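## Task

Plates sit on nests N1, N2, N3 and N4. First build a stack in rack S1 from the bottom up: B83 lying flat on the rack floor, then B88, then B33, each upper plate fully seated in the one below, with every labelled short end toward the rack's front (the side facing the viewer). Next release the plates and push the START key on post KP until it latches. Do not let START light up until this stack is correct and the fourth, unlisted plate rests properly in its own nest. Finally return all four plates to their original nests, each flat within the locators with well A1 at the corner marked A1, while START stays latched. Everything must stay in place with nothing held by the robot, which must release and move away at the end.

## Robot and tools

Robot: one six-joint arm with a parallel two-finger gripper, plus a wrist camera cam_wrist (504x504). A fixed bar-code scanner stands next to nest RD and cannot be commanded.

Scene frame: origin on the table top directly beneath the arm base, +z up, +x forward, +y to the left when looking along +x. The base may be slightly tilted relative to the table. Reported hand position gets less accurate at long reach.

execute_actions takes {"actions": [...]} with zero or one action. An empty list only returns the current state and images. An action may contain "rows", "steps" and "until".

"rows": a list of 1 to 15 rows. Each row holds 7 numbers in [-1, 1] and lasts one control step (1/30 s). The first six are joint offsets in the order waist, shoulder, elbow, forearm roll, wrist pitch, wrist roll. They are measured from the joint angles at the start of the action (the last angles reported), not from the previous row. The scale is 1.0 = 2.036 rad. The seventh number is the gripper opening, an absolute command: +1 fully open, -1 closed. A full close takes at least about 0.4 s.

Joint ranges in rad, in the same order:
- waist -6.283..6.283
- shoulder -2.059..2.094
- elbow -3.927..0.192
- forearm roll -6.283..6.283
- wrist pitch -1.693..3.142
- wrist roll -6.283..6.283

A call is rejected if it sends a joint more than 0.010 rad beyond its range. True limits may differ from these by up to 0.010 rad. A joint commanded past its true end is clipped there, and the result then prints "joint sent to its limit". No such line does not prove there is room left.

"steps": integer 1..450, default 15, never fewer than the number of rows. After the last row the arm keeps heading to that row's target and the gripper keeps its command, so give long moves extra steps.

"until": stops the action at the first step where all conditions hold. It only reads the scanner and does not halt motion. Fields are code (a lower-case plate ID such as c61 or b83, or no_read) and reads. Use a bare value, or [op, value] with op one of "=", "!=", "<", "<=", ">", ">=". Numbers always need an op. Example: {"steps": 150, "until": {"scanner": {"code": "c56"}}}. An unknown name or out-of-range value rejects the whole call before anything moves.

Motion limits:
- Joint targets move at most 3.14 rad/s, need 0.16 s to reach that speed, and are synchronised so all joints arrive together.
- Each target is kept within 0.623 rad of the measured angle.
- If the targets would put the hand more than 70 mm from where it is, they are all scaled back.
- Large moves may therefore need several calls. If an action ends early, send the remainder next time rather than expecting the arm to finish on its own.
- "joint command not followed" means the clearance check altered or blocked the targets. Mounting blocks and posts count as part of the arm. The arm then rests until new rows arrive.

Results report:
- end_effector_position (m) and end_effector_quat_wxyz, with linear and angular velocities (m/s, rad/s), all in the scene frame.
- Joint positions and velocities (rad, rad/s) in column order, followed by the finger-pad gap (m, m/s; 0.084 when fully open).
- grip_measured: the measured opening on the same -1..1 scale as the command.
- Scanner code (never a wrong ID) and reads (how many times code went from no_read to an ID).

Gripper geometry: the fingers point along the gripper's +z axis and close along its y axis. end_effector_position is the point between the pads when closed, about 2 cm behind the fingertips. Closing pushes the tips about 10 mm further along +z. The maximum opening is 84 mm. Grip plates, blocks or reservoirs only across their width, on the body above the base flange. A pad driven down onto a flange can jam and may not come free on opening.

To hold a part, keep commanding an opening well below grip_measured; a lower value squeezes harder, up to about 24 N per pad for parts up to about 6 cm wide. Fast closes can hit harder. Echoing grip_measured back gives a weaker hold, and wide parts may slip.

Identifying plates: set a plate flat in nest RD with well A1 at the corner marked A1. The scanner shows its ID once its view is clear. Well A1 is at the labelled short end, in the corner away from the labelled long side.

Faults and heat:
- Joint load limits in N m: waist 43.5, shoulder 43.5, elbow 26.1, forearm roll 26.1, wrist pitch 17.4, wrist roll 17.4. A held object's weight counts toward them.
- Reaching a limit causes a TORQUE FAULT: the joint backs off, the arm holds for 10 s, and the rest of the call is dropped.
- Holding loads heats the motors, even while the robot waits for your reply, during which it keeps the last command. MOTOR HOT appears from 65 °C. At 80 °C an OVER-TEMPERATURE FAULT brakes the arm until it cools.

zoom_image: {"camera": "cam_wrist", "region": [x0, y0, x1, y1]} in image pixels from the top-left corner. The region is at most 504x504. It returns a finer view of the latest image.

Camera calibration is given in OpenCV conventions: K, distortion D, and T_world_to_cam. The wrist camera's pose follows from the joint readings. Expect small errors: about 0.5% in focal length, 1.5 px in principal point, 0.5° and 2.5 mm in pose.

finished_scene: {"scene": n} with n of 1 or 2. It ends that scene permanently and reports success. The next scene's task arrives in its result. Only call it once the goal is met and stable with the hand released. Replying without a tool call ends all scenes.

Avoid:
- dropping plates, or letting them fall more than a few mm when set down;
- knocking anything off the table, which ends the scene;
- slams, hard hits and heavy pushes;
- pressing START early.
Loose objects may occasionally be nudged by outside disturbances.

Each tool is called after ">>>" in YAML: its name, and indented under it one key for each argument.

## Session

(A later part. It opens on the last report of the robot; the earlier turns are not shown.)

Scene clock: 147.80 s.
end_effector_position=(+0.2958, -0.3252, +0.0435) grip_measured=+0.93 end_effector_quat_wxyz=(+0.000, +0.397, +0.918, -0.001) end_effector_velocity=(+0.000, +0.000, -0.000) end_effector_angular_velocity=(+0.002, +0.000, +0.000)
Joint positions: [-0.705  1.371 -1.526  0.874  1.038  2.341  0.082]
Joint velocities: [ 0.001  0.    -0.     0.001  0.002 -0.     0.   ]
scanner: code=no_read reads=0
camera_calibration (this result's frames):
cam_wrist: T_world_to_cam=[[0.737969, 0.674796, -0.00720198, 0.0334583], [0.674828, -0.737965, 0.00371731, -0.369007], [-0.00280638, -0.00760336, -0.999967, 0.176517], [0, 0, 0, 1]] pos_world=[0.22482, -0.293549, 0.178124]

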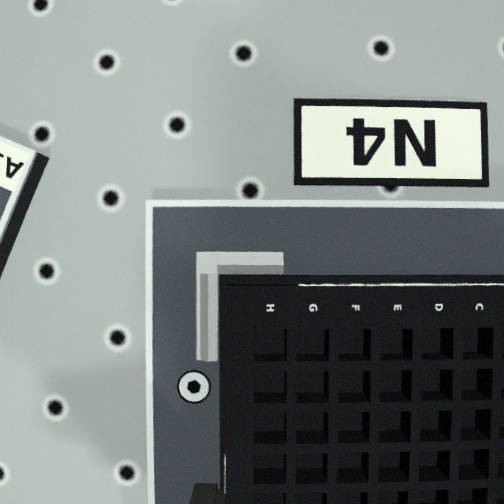

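>>> execute_actions:
  actions:
    - {"rows":[[-0.0118,-0.0093,0.0015,-0.0152,0.0079,0.0064,0],[-0.0118,-0.0093,0.0015,-0.0152,0.0079,0.0064,0],[-0.0118,-0.0093,0.0015,-0.0152,0.0079,0.0064,0],[-0.0118,-0.0093,0.0015,-0.0152,0.0079,0.0064,0],[-0.0118,-0.0093,0.0015,-0.0152,0.0079,0.0064,0],[-0.0422,-0.0359,-0.0064,-0.055,0.0354,0.0285,0],[-0.0422,-0.0359,-0.0064,-0.055,0.0354,0.0285,0],[-0.0422,-0.0359,-0.0064,-0.055,0.0354,0.0285,0],[-0.0422,-0.0359,-0.0064,-0.055,0.0354,0.0285,0],[-0.0422,-0.0359,-0.0064,-0.055,0.0354,0.0285,0],[-0.0422,-0.0359,-0.0064,-0.055,0.0354,0.0285,0],[-0.0123,-0.249,0.0206,-0.0634,0.1719,-0.0889,0]],"steps":30}

Scene clock: 152.57 s.
end_effector_position=(+0.4200, -0.1829, +0.2283) grip_measured=+0.93 end_effector_quat_wxyz=(+0.005, +0.149, +0.989, +0.013) end_effector_velocity=(-0.040, -0.009, -0.044) end_effector_angular_velocity=(+0.089, +0.046, -0.079)
Joint positions: [-0.73   0.868 -1.479  0.745  1.388  2.16   0.082]
Joint velocities: [-0.004  0.063  0.061 -0.004  0.007 -0.003 -0.   ]
scanner: code=no_read reads=0
camera_calibration (this result's frames):
cam_wrist: T_world_to_cam=[[0.306194, 0.951726, 0.0215042, 0.0725572], [0.95187, -0.306411, 0.0075476, -0.38679], [0.0137724, 0.0181582, -0.99974, 0.360447], [0, 0, 0, 1]] pos_world=[0.340993, -0.194116, 0.361712]

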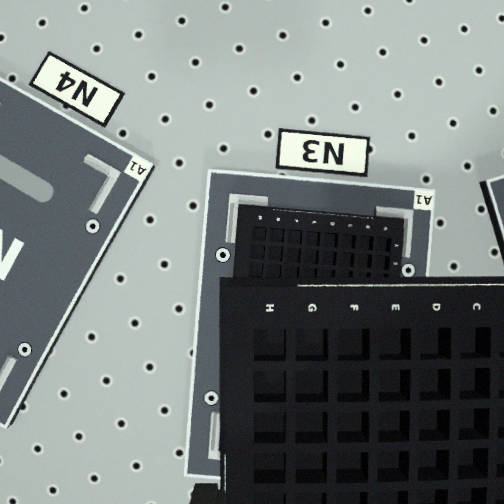

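>>> execute_actions:
  actions:
    - {"rows":[[0.0634,-0.3026,0.1528,0.0192,0.0702,-0.0442,0],[0.0634,-0.3026,0.1528,0.0192,0.0702,-0.0442,0],[0.0634,-0.3026,0.1528,0.0192,0.0702,-0.0442,0],[0.0634,-0.3026,0.1528,0.0192,0.0702,-0.0442,0],[0.0634,-0.3026,0.1528,0.0192,0.0702,-0.0442,0],[0.0634,-0.3026,0.1528,0.0192,0.0702,-0.0442,0],[0.0634,-0.3026,0.1528,0.0192,0.0702,-0.0442,0],[0.0634,-0.3026,0.1528,0.0192,0.0702,-0.0442,0],[0.0634,-0.3026,0.1528,0.0192,0.0702,-0.0442,0],[0.0634,-0.3026,0.1528,0.0192,0.0702,-0.0442,0],[0.0634,-0.3026,0.1528,0.0192,0.0702,-0.0442,0],[0.0634,-0.3026,0.1528,0.0192,0.0702,-0.0442,0],[0.1292,-0.5781,0.3281,0.0526,0.0977,-0.1375,0]],"steps":32}

Scene clock: 156.40 s.
end_effector_position=(+0.3944, +0.2034, +0.2488) grip_measured=+0.93 end_effector_quat_wxyz=(-0.001, -0.239, +0.971, +0.001) end_effector_velocity=(+0.002, +0.004, +0.003) end_effector_angular_velocity=(-0.004, -0.006, +0.014)
Joint positions: [-0.468 -0.305 -0.811  0.851  1.586  1.881  0.082]
Joint velocities: [ 0.002 -0.008 -0.008  0.002  0.002 -0.002  0.   ]
scanner: code=no_read reads=0
camera_calibration (this result's frames):
cam_wrist: T_world_to_cam=[[-0.453418, 0.891292, -0.0032173, 0.030328], [0.891296, 0.453421, 0.000335375, -0.373131], [0.00175771, -0.0027155, -0.999995, 0.383315], [0, 0, 0, 1]] pos_world=[0.345648, 0.143195, 0.383536]

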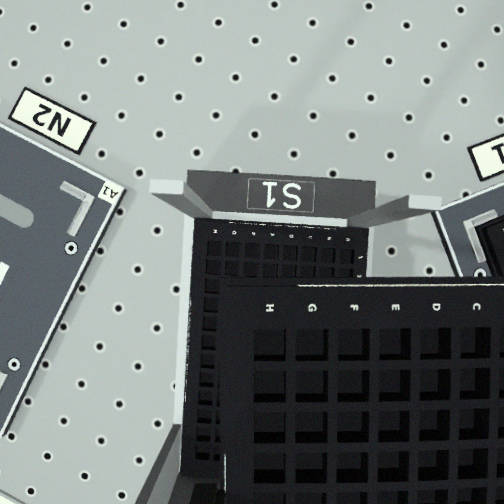

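>>> execute_actions:
  actions:
    - {"rows":[[0.0053,0.0206,0.0356,0.0042,-0.0414,-0.0115,0],[0.0053,0.0206,0.0356,0.0042,-0.0414,-0.0115,0],[0.0053,0.0206,0.0356,0.0042,-0.0414,-0.0115,0],[0.0053,0.0206,0.0356,0.0042,-0.0414,-0.0115,0],[0.0053,0.0206,0.0356,0.0042,-0.0414,-0.0115,0],[0.0053,0.0206,0.0356,0.0042,-0.0414,-0.0115,0],[0.0053,0.0206,0.0356,0.0042,-0.0414,-0.0115,0],[0.0053,0.0206,0.0356,0.0042,-0.0414,-0.0115,0],[0.0335,0.0189,0.0572,0.0201,-0.0722,-0.0123,0]],"steps":18}

Scene clock: 162.27 s.
end_effector_position=(+0.3872, +0.1709, +0.2023) grip_measured=+0.93 end_effector_quat_wxyz=(+0.000, -0.212, +0.977, +0.000) end_effector_velocity=(-0.000, -0.000, +0.000) end_effector_angular_velocity=(+0.001, -0.000, -0.001)
Joint positions: [-0.4   -0.266 -0.695  0.893  1.439  1.856  0.082]
Joint velocities: [-0.001  0.001  0.     0.001  0.001 -0.001 -0.   ]
scanner: code=no_read reads=0
camera_calibration (this result's frames):
cam_wrist: T_world_to_cam=[[-0.403369, 0.915021, -0.00549476, 0.0329349], [0.915025, 0.403387, 0.00275987, -0.35305], [0.00474185, -0.0039146, -0.999981, 0.33573], [0, 0, 0, 1]] pos_world=[0.334743, 0.113594, 0.336879]

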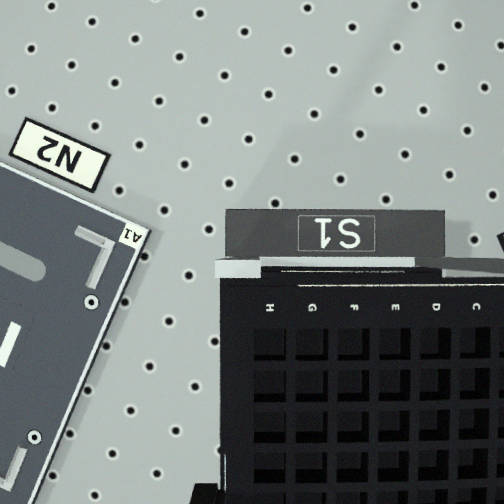

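>>> execute_actions:
  actions:
    - {"rows":[[0.0155,0.0001,0.0106,0.0088,-0.0165,-0.0002,0],[0.0155,0.0001,0.0106,0.0088,-0.0165,-0.0002,0],[0.0417,0.0025,0.0265,0.025,-0.0442,-0.0021,0],[0.0417,0.0025,0.0265,0.025,-0.0442,-0.0021,0],[0.0417,0.0025,0.0265,0.025,-0.0442,-0.0021,0],[0.0688,0.0073,0.0399,0.043,-0.0717,-0.0051,0],[0.0688,0.0073,0.0399,0.043,-0.0717,-0.0051,0],[0.0688,0.0073,0.0399,0.043,-0.0717,-0.0051,0],[0.097,0.0147,0.0507,0.0629,-0.0995,-0.0093,0],[0.097,0.0147,0.0507,0.0629,-0.0995,-0.0093,0],[0.097,0.0147,0.0507,0.0629,-0.0995,-0.0093,0],[0.1254,0.0248,0.059,0.0847,-0.1265,-0.0149,0],[0.1254,0.0248,0.059,0.0847,-0.1265,-0.0149,0],[0.1254,0.0248,0.059,0.0847,-0.1265,-0.0149,0],[0.1497,0.0355,0.0641,0.1048,-0.149,-0.022,0]],"steps":26}

Scene clock: 167.50 s.
end_effector_position=(+0.3872, +0.1710, +0.0930) grip_measured=+0.93 end_effector_quat_wxyz=(+0.000, -0.212, +0.977, -0.000) end_effector_velocity=(-0.000, -0.000, -0.001) end_effector_angular_velocity=(-0.001, -0.001, -0.001)
Joint positions: [-0.096 -0.195 -0.564  1.105  1.136  1.811  0.082]
Joint velocities: [ 0.002  0.001  0.001  0.003 -0.004 -0.001 -0.   ]
scanner: code=no_read reads=0
camera_calibration (this result's frames):
cam_wrist: T_world_to_cam=[[-0.40274, 0.915294, -0.00615412, 0.0320016], [0.915301, 0.402762, 0.00277212, -0.352759], [0.00501595, -0.00451642, -0.999977, 0.226469], [0, 0, 0, 1]] pos_world=[0.334633, 0.11381, 0.227638]

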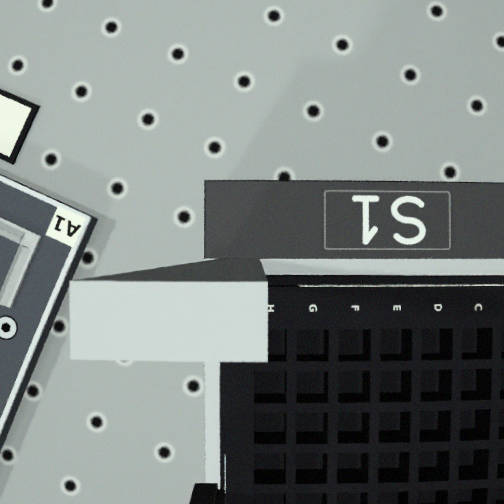

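>>> execute_actions:
  actions:
    - {"rows":[[0.0014,0.0006,0.0003,0.0012,-0.0013,-0.0004,0],[0.0014,0.0006,0.0003,0.0012,-0.0013,-0.0004,0],[0.0014,0.0006,0.0003,0.0012,-0.0013,-0.0004,0],[0.0014,0.0006,0.0003,0.0012,-0.0013,-0.0004,0],[0.0014,0.0006,0.0003,0.0012,-0.0013,-0.0004,1],[0.0014,0.0006,0.0003,0.0012,-0.0013,-0.0004,1],[0.0014,0.0006,0.0003,0.0012,-0.0013,-0.0004,1],[0.0014,0.0006,0.0003,0.0012,-0.0013,-0.0004,1],[0.0014,0.0006,0.0003,0.0012,-0.0013,-0.0004,1],[0.0014,0.0006,0.0003,0.0012,-0.0013,-0.0004,1],[0.0014,0.0006,0.0003,0.0012,-0.0013,-0.0004,1],[0.0014,0.0006,0.0003,0.0012,-0.0013,-0.0004,1],[-0.0243,-0.0107,-0.0051,-0.0201,0.0225,0.0071,1]],"steps":20}

>>> execute_actions:
  actions:
    - {"rows":[[-0.0284,-0.0101,-0.0083,-0.0218,0.027,0.0056,1],[-0.0284,-0.0101,-0.0083,-0.0218,0.027,0.0056,1],[-0.0284,-0.0101,-0.0083,-0.0218,0.027,0.0056,1],[-0.0566,-0.0175,-0.0191,-0.0417,0.0548,0.0098,1],[-0.0566,-0.0175,-0.0191,-0.0417,0.0548,0.0098,1],[-0.0566,-0.0175,-0.0191,-0.0417,0.0548,0.0098,1],[-0.0837,-0.0223,-0.0325,-0.0597,0.0823,0.0128,1],[-0.0837,-0.0223,-0.0325,-0.0597,0.0823,0.0128,1],[-0.0837,-0.0223,-0.0325,-0.0597,0.0823,0.0128,1],[-0.1254,-0.0248,-0.059,-0.0847,0.1265,0.0149,1],[-0.1254,-0.0248,-0.059,-0.0847,0.1265,0.0149,1],[-0.1254,-0.0248,-0.059,-0.0847,0.1265,0.0149,1],[-0.1536,-0.0231,-0.0806,-0.1006,0.1573,0.0157,1],[-0.1536,-0.0231,-0.0806,-0.1006,0.1573,0.0157,1],[-0.1589,-0.0437,-0.1162,-0.1048,0.1987,0.0272,1]],"steps":24}

Scene clock: 174.93 s.
end_effector_position=(+0.3875, +0.1711, +0.1103) grip_measured=+1.00 end_effector_quat_wxyz=(+0.000, -0.212, +0.977, -0.001) end_effector_velocity=(-0.016, -0.005, -0.010) end_effector_angular_velocity=(+0.015, +0.036, -0.029)
Joint positions: [-0.146 -0.217 -0.575  1.065  1.182  1.826  0.084]
Joint velocities: [ 0.004  0.011  0.026 -0.004  0.014  0.003 -0.   ]
scanner: code=no_read reads=0
camera_calibration (this result's frames):
cam_wrist: T_world_to_cam=[[-0.402523, 0.915385, -0.00683755, 0.0321251], [0.915392, 0.40255, 0.00326117, -0.353193], [0.00573768, -0.00494635, -0.999971, 0.243573], [0, 0, 0, 1]] pos_world=[0.334844, 0.113976, 0.244938]

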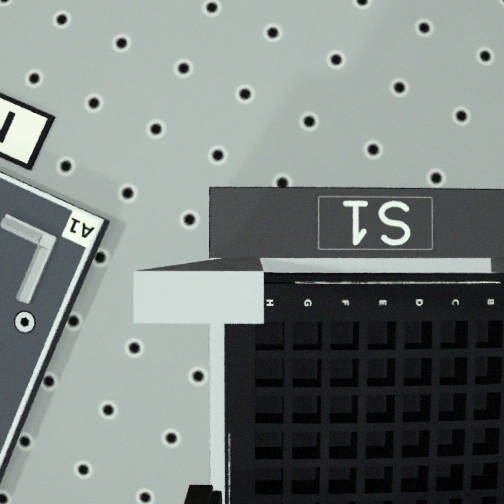

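Scene clock: 175.73 s.
end_effector_position=(+0.3940, +0.2033, +0.2485) grip_measured=+1.00 end_effector_quat_wxyz=(-0.002, -0.239, +0.971, +0.001) end_effector_velocity=(-0.009, -0.010, -0.010) end_effector_angular_velocity=(+0.021, +0.026, -0.037)
Joint positions: [-0.468 -0.305 -0.809  0.851  1.586  1.881  0.084]
Joint velocities: [-0.002  0.021  0.025 -0.005  0.005  0.001  0.   ]
scanner: code=no_read reads=0
camera_calibration (this result's frames):
cam_wrist: T_world_to_cam=[[-0.452582, 0.891719, -0.00264992, 0.029687], [0.891722, 0.452584, 0.0000674434, -0.372616], [0.00125945, -0.00233247, -0.999996, 0.383136], [0, 0, 0, 1]] pos_world=[0.345223, 0.143061, 0.383238]

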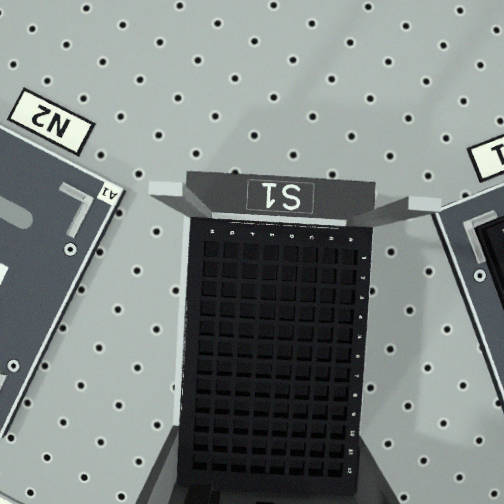

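>>> execute_actions:
  actions:
    - {"rows":[[-0.0653,0.2736,-0.1763,-0.0329,-0.027,0.0928,1],[-0.0653,0.2736,-0.1763,-0.0329,-0.027,0.0928,1],[-0.0653,0.2736,-0.1763,-0.0329,-0.027,0.0928,1],[-0.0653,0.2736,-0.1763,-0.0329,-0.027,0.0928,1],[-0.0653,0.2736,-0.1763,-0.0329,-0.027,0.0928,1],[-0.0653,0.2736,-0.1763,-0.0329,-0.027,0.0928,1],[-0.0653,0.2736,-0.1763,-0.0329,-0.027,0.0928,1],[-0.0653,0.2736,-0.1763,-0.0329,-0.027,0.0928,1],[-0.0653,0.2736,-0.1763,-0.0329,-0.027,0.0928,1],[-0.0653,0.2736,-0.1763,-0.0329,-0.027,0.0928,1],[-0.0265,0.5393,-0.1974,0.0373,-0.2083,0.137,1]],"steps":26}

Scene clock: 184.40 s.
end_effector_position=(+0.4160, -0.1410, +0.1186) grip_measured=+1.00 end_effector_quat_wxyz=(-0.004, +0.182, +0.983, +0.003) end_effector_velocity=(-0.135, -0.104, -0.154) end_effector_angular_velocity=(+0.073, +0.134, -0.405)
Joint positions: [-0.523  0.787 -1.203  0.924  1.171  2.157  0.084]
Joint velocities: [ 0.037  0.396  0.066  0.065 -0.188  0.062 -0.   ]
scanner: code=no_read reads=0
camera_calibration (this result's frames):
cam_wrist: T_world_to_cam=[[0.370061, 0.929006, -0.00135716, 0.00923798], [0.928983, -0.370062, -0.00674398, -0.36708], [-0.00676743, 0.00123491, -0.999976, 0.256261], [0, 0, 0, 1]] pos_world=[0.339326, -0.144741, 0.253792]

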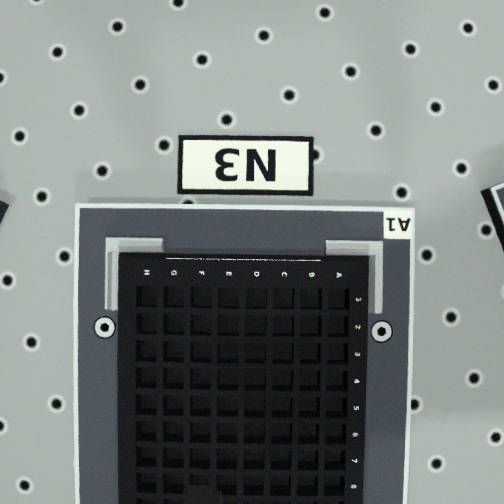

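>>> execute_actions:
  actions:
    - {"rows":[[0.0281,0.0714,-0.0029,0.0545,-0.0506,-0.0526,1]],"steps":16}

Scene clock: 186.13 s.
end_effector_position=(+0.3951, -0.1749, +0.0585) grip_measured=+1.00 end_effector_quat_wxyz=(+0.001, +0.187, +0.982, -0.001) end_effector_velocity=(-0.021, +0.001, -0.014) end_effector_angular_velocity=(+0.025, +0.025, -0.034)
Joint positions: [-0.466  0.931 -1.21   1.035  1.068  2.05   0.084]
Joint velocities: [ 0.003  0.02   0.028 -0.     0.002 -0.    -0.   ]
scanner: code=no_read reads=0
camera_calibration (this result's frames):
cam_wrist: T_world_to_cam=[[0.379734, 0.925069, -0.00702257, 0.0441983], [0.925095, -0.379711, 0.0043526, -0.361431], [0.00135991, -0.00814937, -0.999966, 0.191119], [0, 0, 0, 1]] pos_world=[0.317314, -0.176568, 0.192996]

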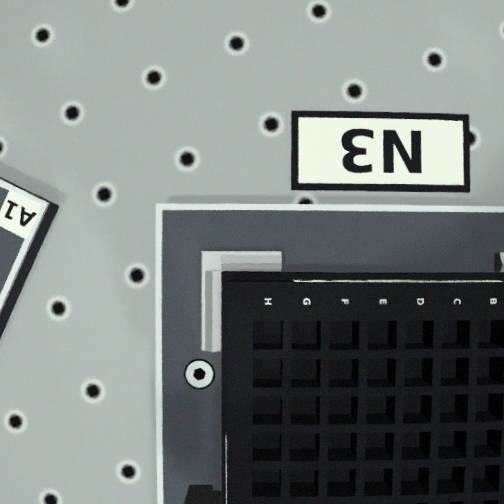

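>>> execute_actions:
  actions:
    - {"rows":[[-0.0004,-0.0013,0.0028,0,-0.0007,0,1],[-0.0004,-0.0013,0.0028,0,-0.0007,0,1],[-0.0004,-0.0013,0.0028,0,-0.0007,0,1],[0.0133,0.0088,0.0023,0.0167,-0.0096,-0.0071,1]],"steps":15}

Scene clock: 189.60 s.
end_effector_position=(+0.3938, -0.1751, +0.0440) grip_measured=+1.00 end_effector_quat_wxyz=(+0.001, +0.189, +0.982, -0.002) end_effector_velocity=(-0.002, +0.000, -0.001) end_effector_angular_velocity=(+0.003, +0.002, -0.003)
Joint positions: [-0.439  0.948 -1.206  1.069  1.048  2.036  0.084]
Joint velocities: [-0.     0.001  0.003 -0.     0.001 -0.    -0.   ]
scanner: code=no_read reads=0
camera_calibration (this result's frames):
cam_wrist: T_world_to_cam=[[0.382274, 0.923999, -0.00966313, 0.0437323], [0.924048, -0.382239, 0.00530799, -0.360284], [0.00121095, -0.0109583, -0.999939, 0.17619], [0, 0, 0, 1]] pos_world=[0.315989, -0.176192, 0.178515]

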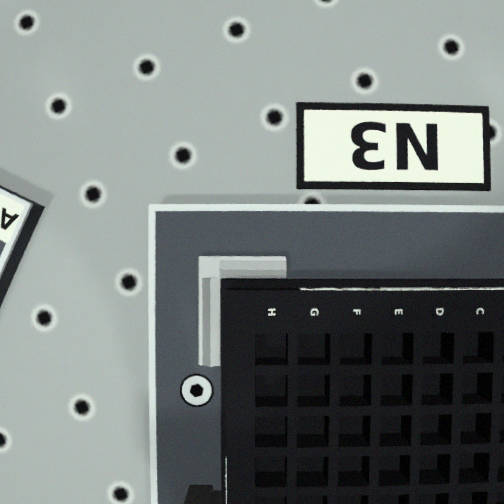

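>>> execute_actions:
  actions:
    - {"rows":[[0,0,0,0,0,0,0.7],[0,0,0,0,0,0,0.7],[0,0,0,0,0,0,0.7],[0,0,0,0,0,0,0],[0,0,0,0,0,0,0],[0,0,0,0,0,0,0],[0,0,0,0,0,0,0],[0,0,0,0,0,0,0],[0,0,0,0,0,0,0],[-0.0137,-0.0101,0.0005,-0.0167,0.0089,0.0071,0],[-0.0137,-0.0101,0.0005,-0.0167,0.0089,0.0071,0],[-0.0137,-0.0101,0.0005,-0.0167,0.0089,0.0071,0],[-0.0137,-0.0101,0.0005,-0.0167,0.0089,0.0071,0],[-0.0137,-0.0101,0.0005,-0.0167,0.0089,0.0071,0],[-0.1429,-0.0413,-0.1365,-0.1591,0.167,0.0609,0]],"steps":30}

>>> execute_actions:
  actions:
    - {"rows":[[0.0634,-0.3006,0.1552,0.0192,0.0702,-0.0442,0],[0.0634,-0.3006,0.1552,0.0192,0.0702,-0.0442,0],[0.0634,-0.3006,0.1552,0.0192,0.0702,-0.0442,0],[0.0634,-0.3006,0.1552,0.0192,0.0702,-0.0442,0],[0.0634,-0.3006,0.1552,0.0192,0.0702,-0.0442,0],[0.0634,-0.3006,0.1552,0.0192,0.0702,-0.0442,0],[0.0634,-0.3006,0.1552,0.0192,0.0702,-0.0442,0],[0.0634,-0.3006,0.1552,0.0192,0.0702,-0.0442,0],[0.0634,-0.3006,0.1552,0.0192,0.0702,-0.0442,0],[0.0634,-0.3006,0.1552,0.0192,0.0702,-0.0442,0],[0.0634,-0.3006,0.1552,0.0192,0.0702,-0.0442,0],[0.0634,-0.3006,0.1552,0.0192,0.0702,-0.0442,0],[0.1292,-0.5761,0.3305,0.0526,0.0977,-0.1375,0]],"steps":30}

Scene clock: 194.80 s.
end_effector_position=(+0.4215, -0.1818, +0.2290) grip_measured=+0.93 end_effector_quat_wxyz=(+0.005, +0.147, +0.989, +0.012) end_effector_velocity=(-0.031, +0.005, -0.054) end_effector_angular_velocity=(+0.097, +0.075, -0.054)
Joint positions: [-0.729  0.865 -1.48   0.746  1.388  2.16   0.082]
Joint velocities: [ 0.034  0.053  0.059 -0.004  0.018  0.002 -0.   ]
scanner: code=no_read reads=0
camera_calibration (this result's frames):
cam_wrist: T_world_to_cam=[[0.302341, 0.952984, 0.020293, 0.0731486], [0.953092, -0.302558, 0.00861592, -0.38796], [0.0143506, 0.0167362, -0.999757, 0.360571], [0, 0, 0, 1]] pos_world=[0.342471, -0.193125, 0.362341]

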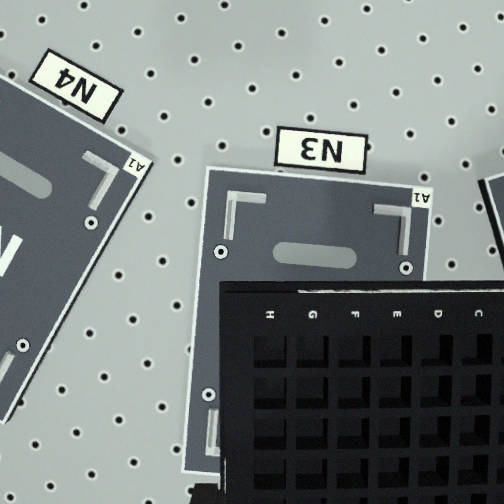

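Scene clock: 195.80 s.
end_effector_position=(+0.3932, +0.2031, +0.2469) grip_measured=+0.93 end_effector_quat_wxyz=(-0.003, -0.238, +0.971, +0.003) end_effector_velocity=(-0.003, -0.007, -0.005) end_effector_angular_velocity=(+0.012, +0.010, -0.020)
Joint positions: [-0.467 -0.304 -0.806  0.852  1.586  1.88   0.082]
Joint velocities: [-0.003  0.019  0.011 -0.    -0.002 -0.004  0.   ]
scanner: code=no_read reads=0
camera_calibration (this result's frames):
cam_wrist: T_world_to_cam=[[-0.451475, 0.892282, 0.00166533, 0.0279058], [0.892282, 0.451477, -0.00113184, -0.371527], [-0.00176178, 0.000974944, -0.999998, 0.382044], [0, 0, 0, 1]] pos_world=[0.344779, 0.142464, 0.381576]

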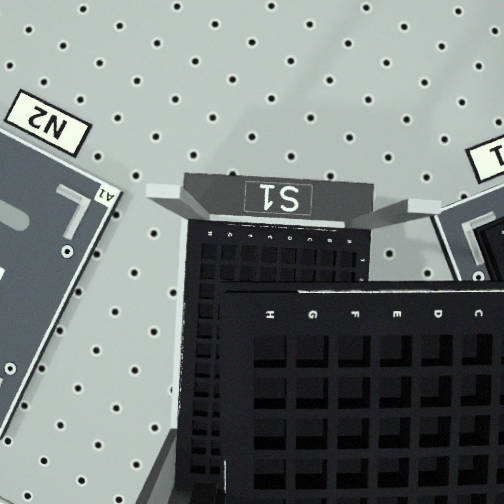

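>>> execute_actions:
  actions:
    - {"rows":[[0.0036,0.0189,0.0354,0.0037,-0.0414,-0.011,0],[0.0036,0.0189,0.0354,0.0037,-0.0414,-0.011,0],[0.0036,0.0189,0.0354,0.0037,-0.0414,-0.011,0],[0.0036,0.0189,0.0354,0.0037,-0.0414,-0.011,0],[0.0036,0.0189,0.0354,0.0037,-0.0414,-0.011,0],[0.0036,0.0189,0.0354,0.0037,-0.0414,-0.011,0],[0.0036,0.0189,0.0354,0.0037,-0.0414,-0.011,0],[0.0036,0.0189,0.0354,0.0037,-0.0414,-0.011,0],[0.0319,0.0171,0.0569,0.0196,-0.0722,-0.0118,0]],"steps":18}

Scene clock: 199.40 s.
end_effector_position=(+0.3859, +0.1705, +0.2020) grip_measured=+0.93 end_effector_quat_wxyz=(+0.000, -0.211, +0.977, +0.000) end_effector_velocity=(+0.000, +0.000, +0.001) end_effector_angular_velocity=(-0.000, -0.001, +0.001)
Joint positions: [-0.402 -0.269 -0.691  0.892  1.439  1.856  0.082]
Joint velocities: [-0.002 -0.001 -0.    -0.001  0.001 -0.001 -0.   ]
scanner: code=no_read reads=0
camera_calibration (this result's frames):
cam_wrist: T_world_to_cam=[[-0.401292, 0.915936, -0.00510332, 0.0317228], [0.915939, 0.401309, 0.00277112, -0.351695], [0.00458618, -0.00356229, -0.999983, 0.335456], [0, 0, 0, 1]] pos_world=[0.333323, 0.113277, 0.336586]

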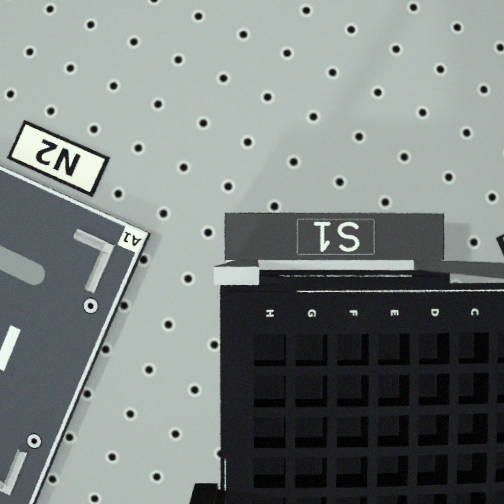

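>>> execute_actions:
  actions:
    - {"rows":[[0.0155,0.0001,0.0106,0.0088,-0.0165,-0.0002,0],[0.0155,0.0001,0.0106,0.0088,-0.0165,-0.0002,0],[0.0417,0.0025,0.0265,0.025,-0.0442,-0.0021,0],[0.0417,0.0025,0.0265,0.025,-0.0442,-0.0021,0],[0.0417,0.0025,0.0265,0.025,-0.0442,-0.0021,0],[0.0688,0.0073,0.0399,0.043,-0.0717,-0.0051,0],[0.0688,0.0073,0.0399,0.043,-0.0717,-0.0051,0],[0.0688,0.0073,0.0399,0.043,-0.0717,-0.0051,0],[0.097,0.0147,0.0507,0.0629,-0.0995,-0.0093,0],[0.097,0.0147,0.0507,0.0629,-0.0995,-0.0093,0],[0.097,0.0147,0.0507,0.0629,-0.0995,-0.0093,0],[0.1254,0.0248,0.059,0.0847,-0.1265,-0.0149,0],[0.1254,0.0248,0.059,0.0847,-0.1265,-0.0149,0],[0.1254,0.0248,0.059,0.0847,-0.1265,-0.0149,0],[0.1333,0.0283,0.0607,0.0912,-0.1338,-0.0172,0]],"steps":25}

>>> execute_actions:
  actions:
    - {"rows":[[0,0,0,0,0,0,1]],"steps":9}

Scene clock: 204.63 s.
end_effector_position=(+0.3862, +0.1706, +0.1050) grip_measured=+0.94 end_effector_quat_wxyz=(+0.000, -0.211, +0.977, -0.000) end_effector_velocity=(-0.000, -0.000, -0.001) end_effector_angular_velocity=(+0.001, -0.000, -0.002)
Joint positions: [-0.132 -0.213 -0.568  1.077  1.168  1.821  0.082]
Joint velocities: [ 0.003  0.002  0.001  0.004 -0.003 -0.001  0.   ]
scanner: code=no_read reads=0
camera_calibration (this result's frames):
cam_wrist: T_world_to_cam=[[-0.401103, 0.91601, -0.0064569, 0.0313136], [0.916016, 0.401129, 0.00329207, -0.351829], [0.00560562, -0.00459416, -0.999974, 0.238259], [0, 0, 0, 1]] pos_world=[0.333506, 0.11354, 0.239613]

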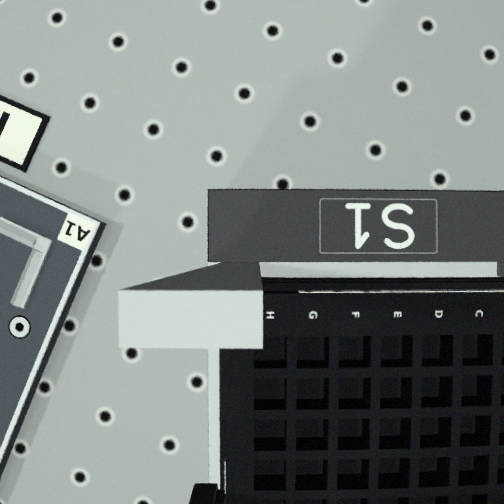

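Scene clock: 204.93 s.
end_effector_position=(+0.3855, +0.1705, +0.1042) grip_measured=+1.00 end_effector_quat_wxyz=(-0.001, -0.211, +0.978, +0.000) end_effector_velocity=(+0.007, +0.002, +0.006) end_effector_angular_velocity=(-0.006, -0.016, +0.011)
Joint positions: [-0.131 -0.212 -0.566  1.077  1.168  1.821  0.084]
Joint velocities: [-0.005 -0.007 -0.012 -0.001 -0.003  0.001  0.   ]
scanner: code=no_read reads=0
camera_calibration (this result's frames):
cam_wrist: T_world_to_cam=[[-0.400125, 0.916447, -0.00489897, 0.0305342], [0.916454, 0.400137, 0.00168464, -0.350877], [0.00350414, -0.00381561, -0.999987, 0.238168], [0, 0, 0, 1]] pos_world=[0.332945, 0.113325, 0.238905]

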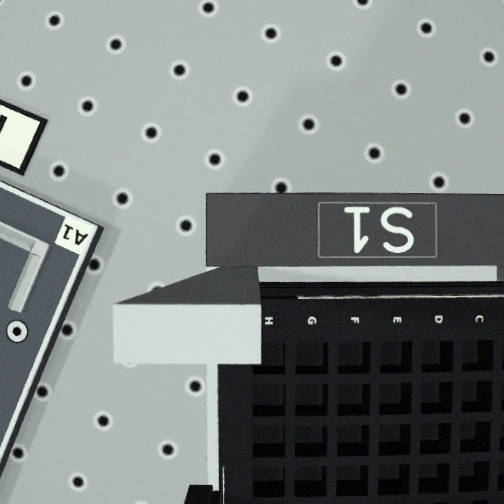

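>>> execute_actions:
  actions:
    - {"rows":[[-0.0356,-0.0128,-0.0112,-0.028,0.0336,0.0079,1],[-0.0356,-0.0128,-0.0112,-0.028,0.0336,0.0079,1],[-0.0356,-0.0128,-0.0112,-0.028,0.0336,0.0079,1],[-0.0356,-0.0128,-0.0112,-0.028,0.0336,0.0079,1],[-0.0638,-0.0202,-0.022,-0.0478,0.0614,0.0121,1],[-0.0638,-0.0202,-0.022,-0.0478,0.0614,0.0121,1],[-0.0909,-0.025,-0.0354,-0.0658,0.0889,0.0151,1],[-0.0909,-0.025,-0.0354,-0.0658,0.0889,0.0151,1],[-0.1326,-0.0275,-0.0619,-0.0909,0.1331,0.0172,1],[-0.1326,-0.0275,-0.0619,-0.0909,0.1331,0.0172,1],[-0.1326,-0.0275,-0.0619,-0.0909,0.1331,0.0172,1],[-0.1609,-0.0257,-0.0834,-0.1068,0.1639,0.018,1],[-0.1609,-0.0257,-0.0834,-0.1068,0.1639,0.018,1],[-0.1609,-0.0257,-0.0834,-0.1068,0.1639,0.018,1],[-0.165,-0.0476,-0.1203,-0.1105,0.2058,0.029,1]],"steps":22}

>>> execute_actions:
  actions:
    - {"rows":[[0.1213,-0.3924,0.1606,0.0447,0.0506,0.0761,-1]],"steps":24}

Scene clock: 211.43 s.
end_effector_position=(+0.3957, +0.2063, +0.2501) grip_measured=+1.00 end_effector_quat_wxyz=(-0.000, -0.244, +0.970, -0.001) end_effector_velocity=(-0.035, -0.025, -0.035) end_effector_angular_velocity=(+0.075, +0.092, -0.113)
Joint positions: [-0.466 -0.311 -0.814  0.853  1.586  1.88   0.084]
Joint velocities: [-0.002  0.045  0.095 -0.013  0.027  0.006 -0.   ]
scanner: code=no_read reads=0
camera_calibration (this result's frames):
cam_wrist: T_world_to_cam=[[-0.462068, 0.886812, -0.00759807, 0.0337792], [0.886829, 0.462093, 0.0019126, -0.375969], [0.00520713, -0.00585444, -0.999969, 0.383847], [0, 0, 0, 1]] pos_world=[0.34703, 0.146024, 0.384811]

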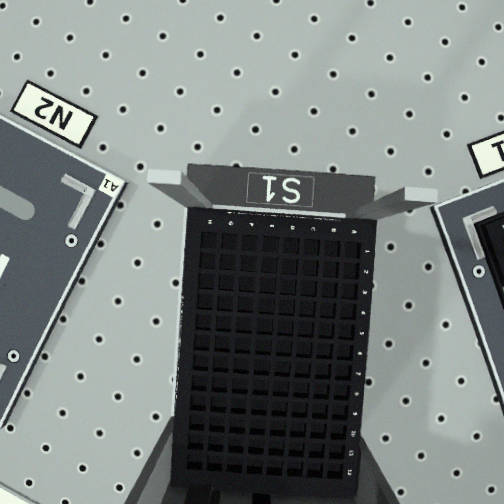

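Scene clock: 212.23 s.
end_effector_position=(+0.2616, +0.3714, +0.2001) grip_measured=-1.00 end_effector_quat_wxyz=(+0.001, -0.415, +0.910, -0.000) end_effector_velocity=(-0.001, +0.005, +0.002) end_effector_angular_velocity=(-0.001, -0.008, +0.016)
Joint positions: [-0.22  -1.107 -0.486  0.944  1.688  2.035  0.   ]
Joint velocities: [ 0.002 -0.011 -0.007  0.003  0.001  0.     0.   ]
scanner: code=no_read reads=0
camera_calibration (this result's frames):
cam_wrist: T_world_to_cam=[[-0.746213, 0.665672, -0.00686683, -0.0185941], [0.665667, 0.746241, 0.00324456, -0.381198], [0.00728412, -0.00214989, -0.999971, 0.333587], [0, 0, 0, 1]] pos_world=[0.237446, 0.29756, 0.334686]

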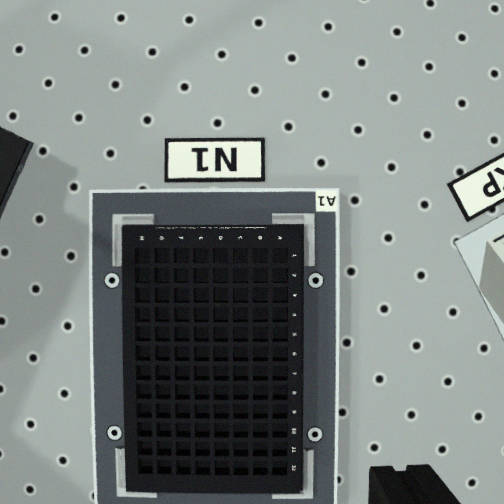

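>>> execute_actions:
  actions:
    - {"rows":[[0,0,0,0,0,0.72,-1]],"steps":24}

Scene clock: 214.87 s.
end_effector_position=(+0.2616, +0.3714, +0.2001) grip_measured=-1.00 end_effector_quat_wxyz=(+0.001, +0.300, +0.954, +0.000) end_effector_velocity=(+0.000, -0.000, +0.000) end_effector_angular_velocity=(-0.001, -0.001, -0.016)
Joint positions: [-0.22  -1.107 -0.486  0.944  1.688  3.499  0.   ]
Joint velocities: [ 0.    -0.     0.    -0.    -0.001  0.016  0.   ]
scanner: code=no_read reads=0
camera_calibration (this result's frames):
cam_wrist: T_world_to_cam=[[0.582436, 0.812861, -0.00503289, -0.42125], [0.812876, -0.582423, 0.00400991, 0.0735617], [0.00032823, -0.00642664, -0.999979, 0.336995], [0, 0, 0, 1]] pos_world=[0.185444, 0.387427, 0.334573]

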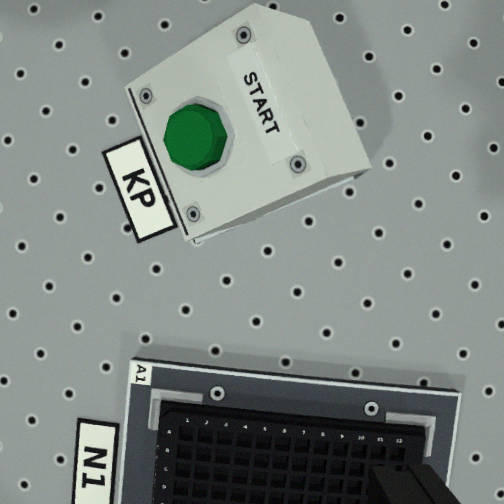

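>>> execute_actions:
  actions:
    - {"rows":[[0,0,0,0,0,-0.33,-1]],"steps":16}

Scene clock: 225.53 s.
end_effector_position=(+0.2616, +0.3714, +0.2001) grip_measured=-1.00 end_effector_quat_wxyz=(+0.001, -0.031, +1.000, -0.000) end_effector_velocity=(-0.000, +0.000, +0.000) end_effector_angular_velocity=(+0.000, +0.001, +0.020)
Joint positions: [-0.22  -1.107 -0.486  0.944  1.688  2.829  0.   ]
Joint velocities: [ 0.     0.    -0.001  0.     0.001 -0.019  0.   ]
scanner: code=no_read reads=0
camera_calibration (this result's frames):
cam_wrist: T_world_to_cam=[[-0.0484329, 0.998808, -0.00601202, -0.325052], [0.998817, 0.0484575, 0.0040181, -0.209381], [0.00430464, -0.0058103, -0.999974, 0.335727], [0, 0, 0, 1]] pos_world=[0.191945, 0.336762, 0.334606]

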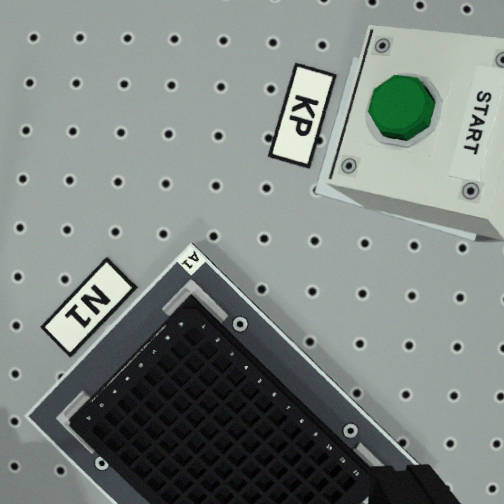

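>>> execute_actions:
  actions:
    - {"rows":[[0.1626,-0.0516,0.1228,0.0442,0.0417,0,-1]],"steps":20}

Scene clock: 233.27 s.
end_effector_position=(+0.1380, +0.3789, +0.1203) grip_measured=-1.00 end_effector_quat_wxyz=(-0.200, -0.066, +0.973, +0.090) end_effector_velocity=(-0.003, -0.002, -0.002) end_effector_angular_velocity=(+0.001, +0.011, -0.004)
Joint positions: [ 0.11  -1.211 -0.238  1.033  1.773  2.829  0.   ]
Joint velocities: [ 0.004 -0.001  0.009  0.     0.003  0.     0.   ]
scanner: code=no_read reads=0
camera_calibration (this result's frames):
cam_wrist: T_world_to_cam=[[-0.0834746, 0.977953, 0.191414, -0.350046], [0.913676, 0.151785, -0.377038, -0.0674769], [-0.39778, 0.143417, -0.906202, 0.244178], [0, 0, 0, 1]] pos_world=[0.129561, 0.317551, 0.262837]

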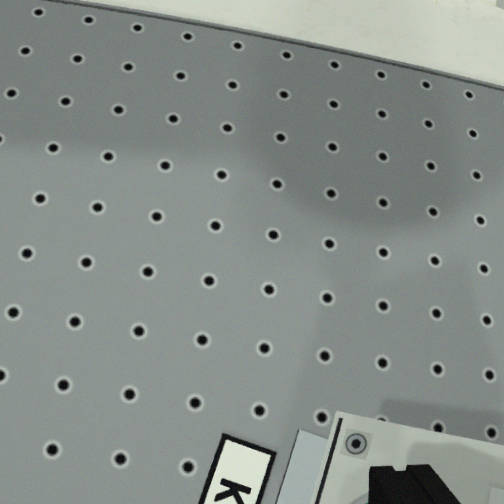

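>>> execute_actions:
  actions:
    - {"rows":[[0.104,0.022,0.005,0.0185,-0.104,0,-1]],"steps":15}

Scene clock: 237.17 s.
end_effector_position=(+0.1420, +0.3885, +0.0992) grip_measured=-1.00 end_effector_quat_wxyz=(-0.196, -0.102, +0.972, +0.085) end_effector_velocity=(-0.000, +0.000, -0.000) end_effector_angular_velocity=(-0.010, +0.009, +0.010)
Joint positions: [ 0.318 -1.171 -0.24   1.047  1.57   2.829  0.   ]
Joint velocities: [ 0.014  0.017 -0.013 -0.011 -0.005 -0.     0.   ]
scanner: code=no_read reads=0
camera_calibration (this result's frames):
cam_wrist: T_world_to_cam=[[-0.155134, 0.968269, 0.195932, -0.341602], [0.905322, 0.218721, -0.364078, -0.106699], [-0.39538, 0.120901, -0.910526, 0.234151], [0, 0, 0, 1]] pos_world=[0.136182, 0.325791, 0.241284]

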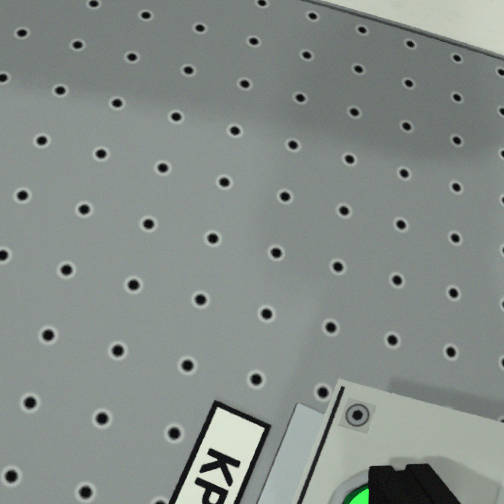

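>>> execute_actions:
  actions:
    - {"rows":[[-0.102,-0.0196,0.001,-0.0069,0.0997,0,-1],[-0.102,-0.0196,0.001,-0.0069,0.0997,0,-1],[-0.102,-0.0196,0.001,-0.0069,0.0997,0,-1],[-0.102,-0.0196,0.001,-0.0069,0.0997,0,-1],[-0.102,-0.0196,0.001,-0.0069,0.0997,0,-1],[-0.102,-0.0196,0.001,-0.0069,0.0997,0,-1],[-0.2642,0.0314,-0.1208,-0.0506,0.058,0,1]],"steps":22}

Scene clock: 240.43 s.
end_effector_position=(+0.2610, +0.3708, +0.1990) grip_measured=+1.00 end_effector_quat_wxyz=(-0.001, -0.030, +1.000, +0.001) end_effector_velocity=(+0.001, +0.002, +0.002) end_effector_angular_velocity=(-0.004, -0.007, +0.008)
Joint positions: [-0.218 -1.107 -0.483  0.944  1.689  2.828  0.084]
Joint velocities: [-0.001 -0.004 -0.008 -0.001  0.     0.001  0.   ]
scanner: code=no_read reads=0
camera_calibration (this result's frames):
cam_wrist: T_world_to_cam=[[-0.0465397, 0.998909, -0.00384429, -0.32545], [0.998916, 0.0465438, 0.000979807, -0.207386], [0.00115767, -0.00379452, -0.999992, 0.334709], [0, 0, 0, 1]] pos_world=[0.191627, 0.336017, 0.333659]

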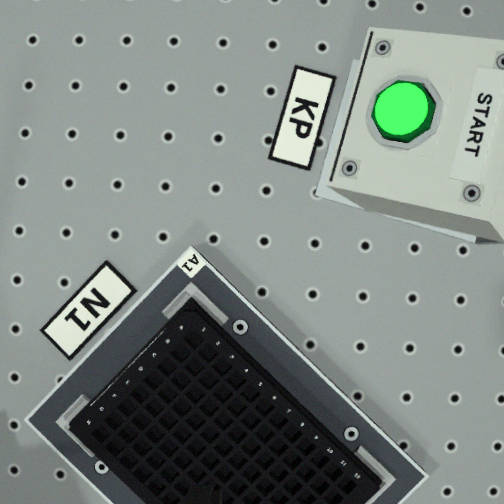

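>>> execute_actions:
  actions:
    - {"rows":[[-0.1223,0.3919,-0.1611,-0.0452,-0.0501,-0.4656,1]],"steps":20}

Scene clock: 242.50 s.
end_effector_position=(+0.3938, +0.2050, +0.2484) grip_measured=+1.00 end_effector_quat_wxyz=(-0.001, -0.239, +0.971, +0.001) end_effector_velocity=(+0.020, +0.024, +0.023) end_effector_angular_velocity=(-0.044, -0.046, +0.143)
Joint positions: [-0.467 -0.31  -0.808  0.852  1.587  1.884  0.084]
Joint velocities: [ 0.005 -0.041 -0.068  0.004  0.004 -0.059  0.   ]
scanner: code=no_read reads=0
camera_calibration (this result's frames):
cam_wrist: T_world_to_cam=[[-0.453078, 0.891467, -0.00253577, 0.0283166], [0.89147, 0.45308, 0.000336541, -0.37323], [0.00144892, -0.00210808, -0.999997, 0.382879], [0, 0, 0, 1]] pos_world=[0.344998, 0.144667, 0.383075]

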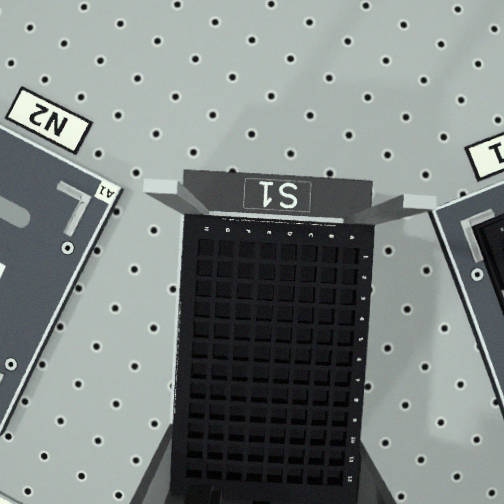

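>>> execute_actions:
  actions:
    - {"rows":[[0.0041,0.0224,0.0354,0.0037,-0.0418,-0.013,1],[0.0041,0.0224,0.0354,0.0037,-0.0418,-0.013,1],[0.0041,0.0224,0.0354,0.0037,-0.0418,-0.013,1],[0.0041,0.0224,0.0354,0.0037,-0.0418,-0.013,1],[0.0041,0.0224,0.0354,0.0037,-0.0418,-0.013,1],[0.0041,0.0224,0.0354,0.0037,-0.0418,-0.013,1],[0.0479,0.0208,0.0676,0.0285,-0.0892,-0.0139,1],[0.0479,0.0208,0.0676,0.0285,-0.0892,-0.0139,1],[0.0479,0.0208,0.0676,0.0285,-0.0892,-0.0139,1],[0.0479,0.0208,0.0676,0.0285,-0.0892,-0.0139,1],[0.1012,0.0279,0.0969,0.0627,-0.1444,-0.0189,1],[0.1012,0.0279,0.0969,0.0627,-0.1444,-0.0189,1],[0.1012,0.0279,0.0969,0.0627,-0.1444,-0.0189,1],[0.1012,0.0279,0.0969,0.0627,-0.1444,-0.0189,1],[0.1436,0.0404,0.1118,0.0934,-0.1857,-0.0259,1]],"steps":26}

Scene clock: 247.57 s.
end_effector_position=(+0.3870, +0.1707, +0.1202) grip_measured=+1.00 end_effector_quat_wxyz=(+0.000, -0.212, +0.977, -0.000) end_effector_velocity=(-0.003, -0.002, -0.003) end_effector_angular_velocity=(+0.003, +0.006, -0.008)
Joint positions: [-0.175 -0.228 -0.582  1.042  1.209  1.831  0.084]
Joint velocities: [ 0.002  0.002  0.008  0.001 -0.    -0.    -0.   ]
scanner: code=no_read reads=0
camera_calibration (this result's frames):
cam_wrist: T_world_to_cam=[[-0.402069, 0.915586, -0.0064896, 0.0320551], [0.915592, 0.402095, 0.003248, -0.35261], [0.00558326, -0.0046359, -0.999974, 0.253438], [0, 0, 0, 1]] pos_world=[0.334321, 0.113609, 0.254784]

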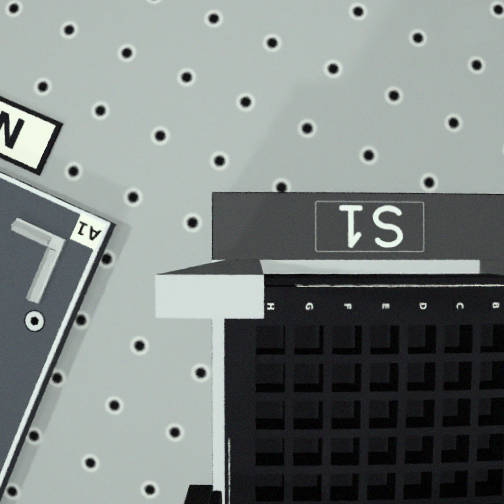

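>>> execute_actions:
  actions:
    - {"rows":[[0.0231,0.0091,0.0064,0.0182,-0.0216,-0.0052,1],[0.0231,0.0091,0.0064,0.0182,-0.0216,-0.0052,1],[0.0231,0.0091,0.0064,0.0182,-0.0216,-0.0052,1],[0.0231,0.0091,0.0064,0.0182,-0.0216,-0.0052,1],[0.0231,0.0091,0.0064,0.0182,-0.0216,-0.0052,1],[0.0231,0.0091,0.0064,0.0182,-0.0216,-0.0052,1],[0.0231,0.0091,0.0064,0.0182,-0.0216,-0.0052,1],[0.0231,0.0091,0.0064,0.0182,-0.0216,-0.0052,1],[0.0231,0.0091,0.0064,0.0182,-0.0216,-0.0052,1],[0.0231,0.0091,0.0064,0.0182,-0.0216,-0.0052,1],[0.0231,0.0091,0.0064,0.0182,-0.0216,-0.0052,0.7],[0.0231,0.0091,0.0064,0.0182,-0.0216,-0.0052,0.7],[0.0231,0.0091,0.0064,0.0182,-0.0216,-0.0052,0.7],[0.0231,0.0091,0.0064,0.0182,-0.0216,-0.0052,0]],"steps":20}

Scene clock: 251.33 s.
end_effector_position=(+0.3870, +0.1707, +0.1040) grip_measured=+0.94 end_effector_quat_wxyz=(+0.001, -0.211, +0.977, -0.000) end_effector_velocity=(-0.001, -0.000, -0.001) end_effector_angular_velocity=(+0.001, +0.002, -0.001)
Joint positions: [-0.129 -0.21  -0.569  1.079  1.165  1.821  0.082]
Joint velocities: [0.    0.    0.001 0.    0.001 0.    0.   ]
scanner: code=no_read reads=0
camera_calibration (this result's frames):
cam_wrist: T_world_to_cam=[[-0.401427, 0.915867, -0.00664431, 0.0316902], [0.915872, 0.401454, 0.00350001, -0.352565], [0.00587293, -0.00468034, -0.999972, 0.237189], [0, 0, 0, 1]] pos_world=[0.334232, 0.113625, 0.238627]

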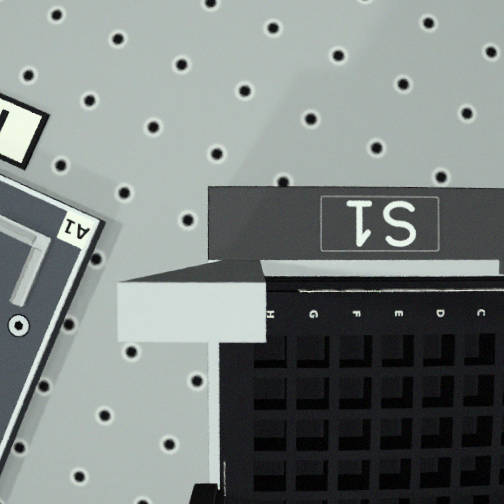

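>>> execute_actions:
  actions:
    - {"rows":[[-0.0366,-0.0138,-0.0102,-0.029,0.0351,0.0079,0],[-0.0366,-0.0138,-0.0102,-0.029,0.0351,0.0079,0],[-0.0366,-0.0138,-0.0102,-0.029,0.0351,0.0079,0],[-0.0366,-0.0138,-0.0102,-0.029,0.0351,0.0079,0],[-0.0648,-0.0212,-0.021,-0.0488,0.0629,0.0121,0],[-0.0648,-0.0212,-0.021,-0.0488,0.0629,0.0121,0],[-0.0648,-0.0212,-0.021,-0.0488,0.0629,0.0121,0],[-0.0918,-0.026,-0.0344,-0.0668,0.0904,0.0151,0],[-0.0918,-0.026,-0.0344,-0.0668,0.0904,0.0151,0],[-0.0918,-0.026,-0.0344,-0.0668,0.0904,0.0151,0],[-0.1181,-0.0283,-0.0503,-0.083,0.1181,0.017,0],[-0.1181,-0.0283,-0.0503,-0.083,0.1181,0.017,0],[-0.1181,-0.0283,-0.0503,-0.083,0.1181,0.017,0],[-0.1619,-0.0267,-0.0825,-0.1078,0.1654,0.018,0]],"steps":21}

>>> execute_actions:
  actions:
    - {"rows":[[-0.0041,-0.0219,-0.0369,-0.0037,0.0418,0.011,0],[-0.0041,-0.0219,-0.0369,-0.0037,0.0418,0.011,0],[-0.0041,-0.0219,-0.0369,-0.0037,0.0418,0.011,0],[-0.0041,-0.0219,-0.0369,-0.0037,0.0418,0.011,0],[-0.0041,-0.0219,-0.0369,-0.0037,0.0418,0.011,0],[-0.0699,0.2536,-0.2122,-0.0371,0.0143,0.1043,0],[-0.0699,0.2536,-0.2122,-0.0371,0.0143,0.1043,0],[-0.0699,0.2536,-0.2122,-0.0371,0.0143,0.1043,0],[-0.0699,0.2536,-0.2122,-0.0371,0.0143,0.1043,0],[-0.0699,0.2536,-0.2122,-0.0371,0.0143,0.1043,0],[-0.0699,0.2536,-0.2122,-0.0371,0.0143,0.1043,0],[-0.0699,0.2536,-0.2122,-0.0371,0.0143,0.1043,0],[-0.0699,0.2536,-0.2122,-0.0371,0.0143,0.1043,0],[-0.0699,0.2536,-0.2122,-0.0371,0.0143,0.1043,0],[-0.1333,0.5542,-0.3674,-0.0562,-0.0559,0.1485,0]],"steps":34}

Scene clock: 259.47 s.
end_effector_position=(+0.3861, +0.1705, +0.2247) grip_measured=+0.93 end_effector_quat_wxyz=(-0.001, -0.212, +0.977, -0.000) end_effector_velocity=(-0.020, -0.002, -0.017) end_effector_angular_velocity=(+0.048, +0.055, -0.039)
Joint positions: [-0.458 -0.264 -0.736  0.859  1.501  1.857  0.082]
Joint velocities: [ 0.004  0.016  0.037 -0.005  0.035  0.001 -0.   ]
scanner: code=no_read reads=0
camera_calibration (this result's frames):
cam_wrist: T_world_to_cam=[[-0.401732, 0.915741, -0.00547308, 0.0322245], [0.915751, 0.401744, 0.00133847, -0.351577], [0.00342447, -0.00447427, -0.999984, 0.358774], [0, 0, 0, 1]] pos_world=[0.333674, 0.11334, 0.359415]

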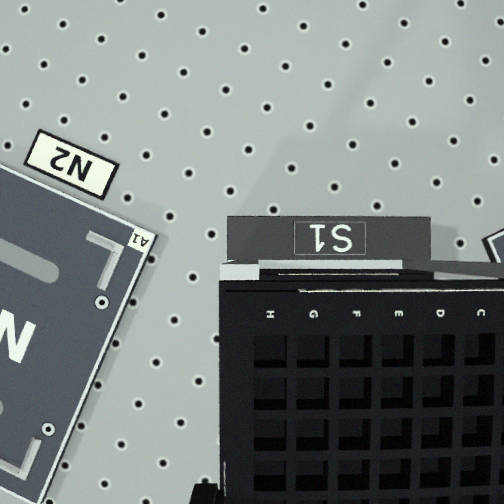

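Scene clock: 260.60 s.
end_effector_position=(+0.4215, -0.1816, +0.2297) grip_measured=+0.93 end_effector_quat_wxyz=(+0.005, +0.146, +0.989, +0.012) end_effector_velocity=(+0.073, +0.015, +0.069) end_effector_angular_velocity=(-0.144, -0.067, +0.143)
Joint positions: [-0.729  0.864 -1.48   0.745  1.389  2.159  0.082]
Joint velocities: [ 0.02  -0.091 -0.122  0.008 -0.006  0.006  0.   ]
scanner: code=no_read reads=0
camera_calibration (this result's frames):
cam_wrist: T_world_to_cam=[[0.30105, 0.953412, 0.0193397, 0.0738121], [0.953505, -0.301254, 0.00860688, -0.38787], [0.014032, 0.0158494, -0.999776, 0.361252], [0, 0, 0, 1]] pos_world=[0.342545, -0.192946, 0.363082]

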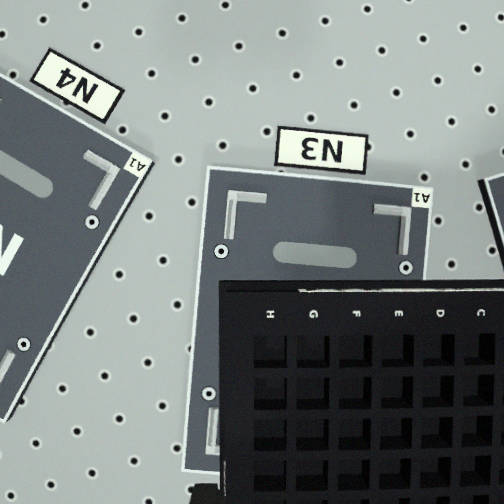

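>>> execute_actions:
  actions:
    - {"rows":[[0.1287,0.0311,0.1351,0.1424,-0.1586,-0.0533,0]],"steps":24}

Scene clock: 262.57 s.
end_effector_position=(+0.3941, -0.1749, +0.0593) grip_measured=+0.93 end_effector_quat_wxyz=(+0.001, +0.188, +0.982, -0.002) end_effector_velocity=(-0.002, +0.001, -0.003) end_effector_angular_velocity=(+0.004, +0.005, -0.002)
Joint positions: [-0.468  0.927 -1.205  1.034  1.066  2.051  0.082]
Joint velocities: [ 0.005  0.003  0.003  0.002  0.    -0.     0.   ]
scanner: code=no_read reads=0
camera_calibration (this result's frames):
cam_wrist: T_world_to_cam=[[0.38155, 0.924309, -0.00847937, 0.0437429], [0.924346, -0.381516, 0.00545322, -0.360607], [0.00180545, -0.00991855, -0.999949, 0.191522], [0, 0, 0, 1]] pos_world=[0.31629, -0.17611, 0.19385]

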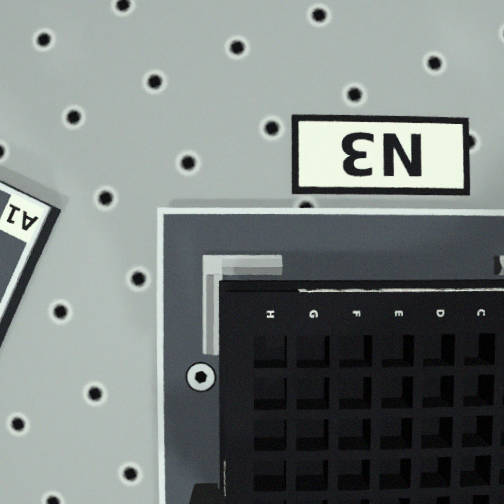

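>>> execute_actions:
  actions:
    - {"rows":[[-0.0001,-0.0013,0.0023,0,-0.0005,0,0],[-0.0001,-0.0013,0.0023,0,-0.0005,0,0],[-0.0001,-0.0013,0.0023,0,-0.0005,0,0],[-0.0001,-0.0013,0.0023,0,-0.0005,0,0],[0.0067,0.0037,0.002,0.0083,-0.005,-0.0035,0],[0.0067,0.0037,0.002,0.0083,-0.005,-0.0035,0],[0.0067,0.0037,0.002,0.0083,-0.005,-0.0035,0],[0.0136,0.0088,0.0018,0.0167,-0.0094,-0.0071,0]],"steps":18}

Scene clock: 266.80 s.
end_effector_position=(+0.3932, -0.1749, +0.0447) grip_measured=+0.93 end_effector_quat_wxyz=(+0.001, +0.189, +0.982, -0.003) end_effector_velocity=(+0.000, +0.000, +0.000) end_effector_angular_velocity=(+0.001, -0.000, +0.001)
Joint positions: [-0.44   0.945 -1.202  1.068  1.047  2.036  0.082]
Joint velocities: [-0.     0.    -0.001  0.     0.001 -0.    -0.   ]
scanner: code=no_read reads=0
camera_calibration (this result's frames):
cam_wrist: T_world_to_cam=[[0.383456, 0.923495, -0.0108845, 0.0432258], [0.923558, -0.383411, 0.00604277, -0.359663], [0.00140721, -0.0123696, -0.999923, 0.176579], [0, 0, 0, 1]] pos_world=[0.315346, -0.175634, 0.179209]

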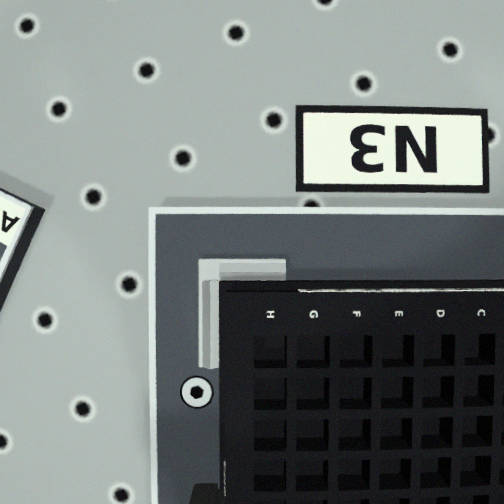

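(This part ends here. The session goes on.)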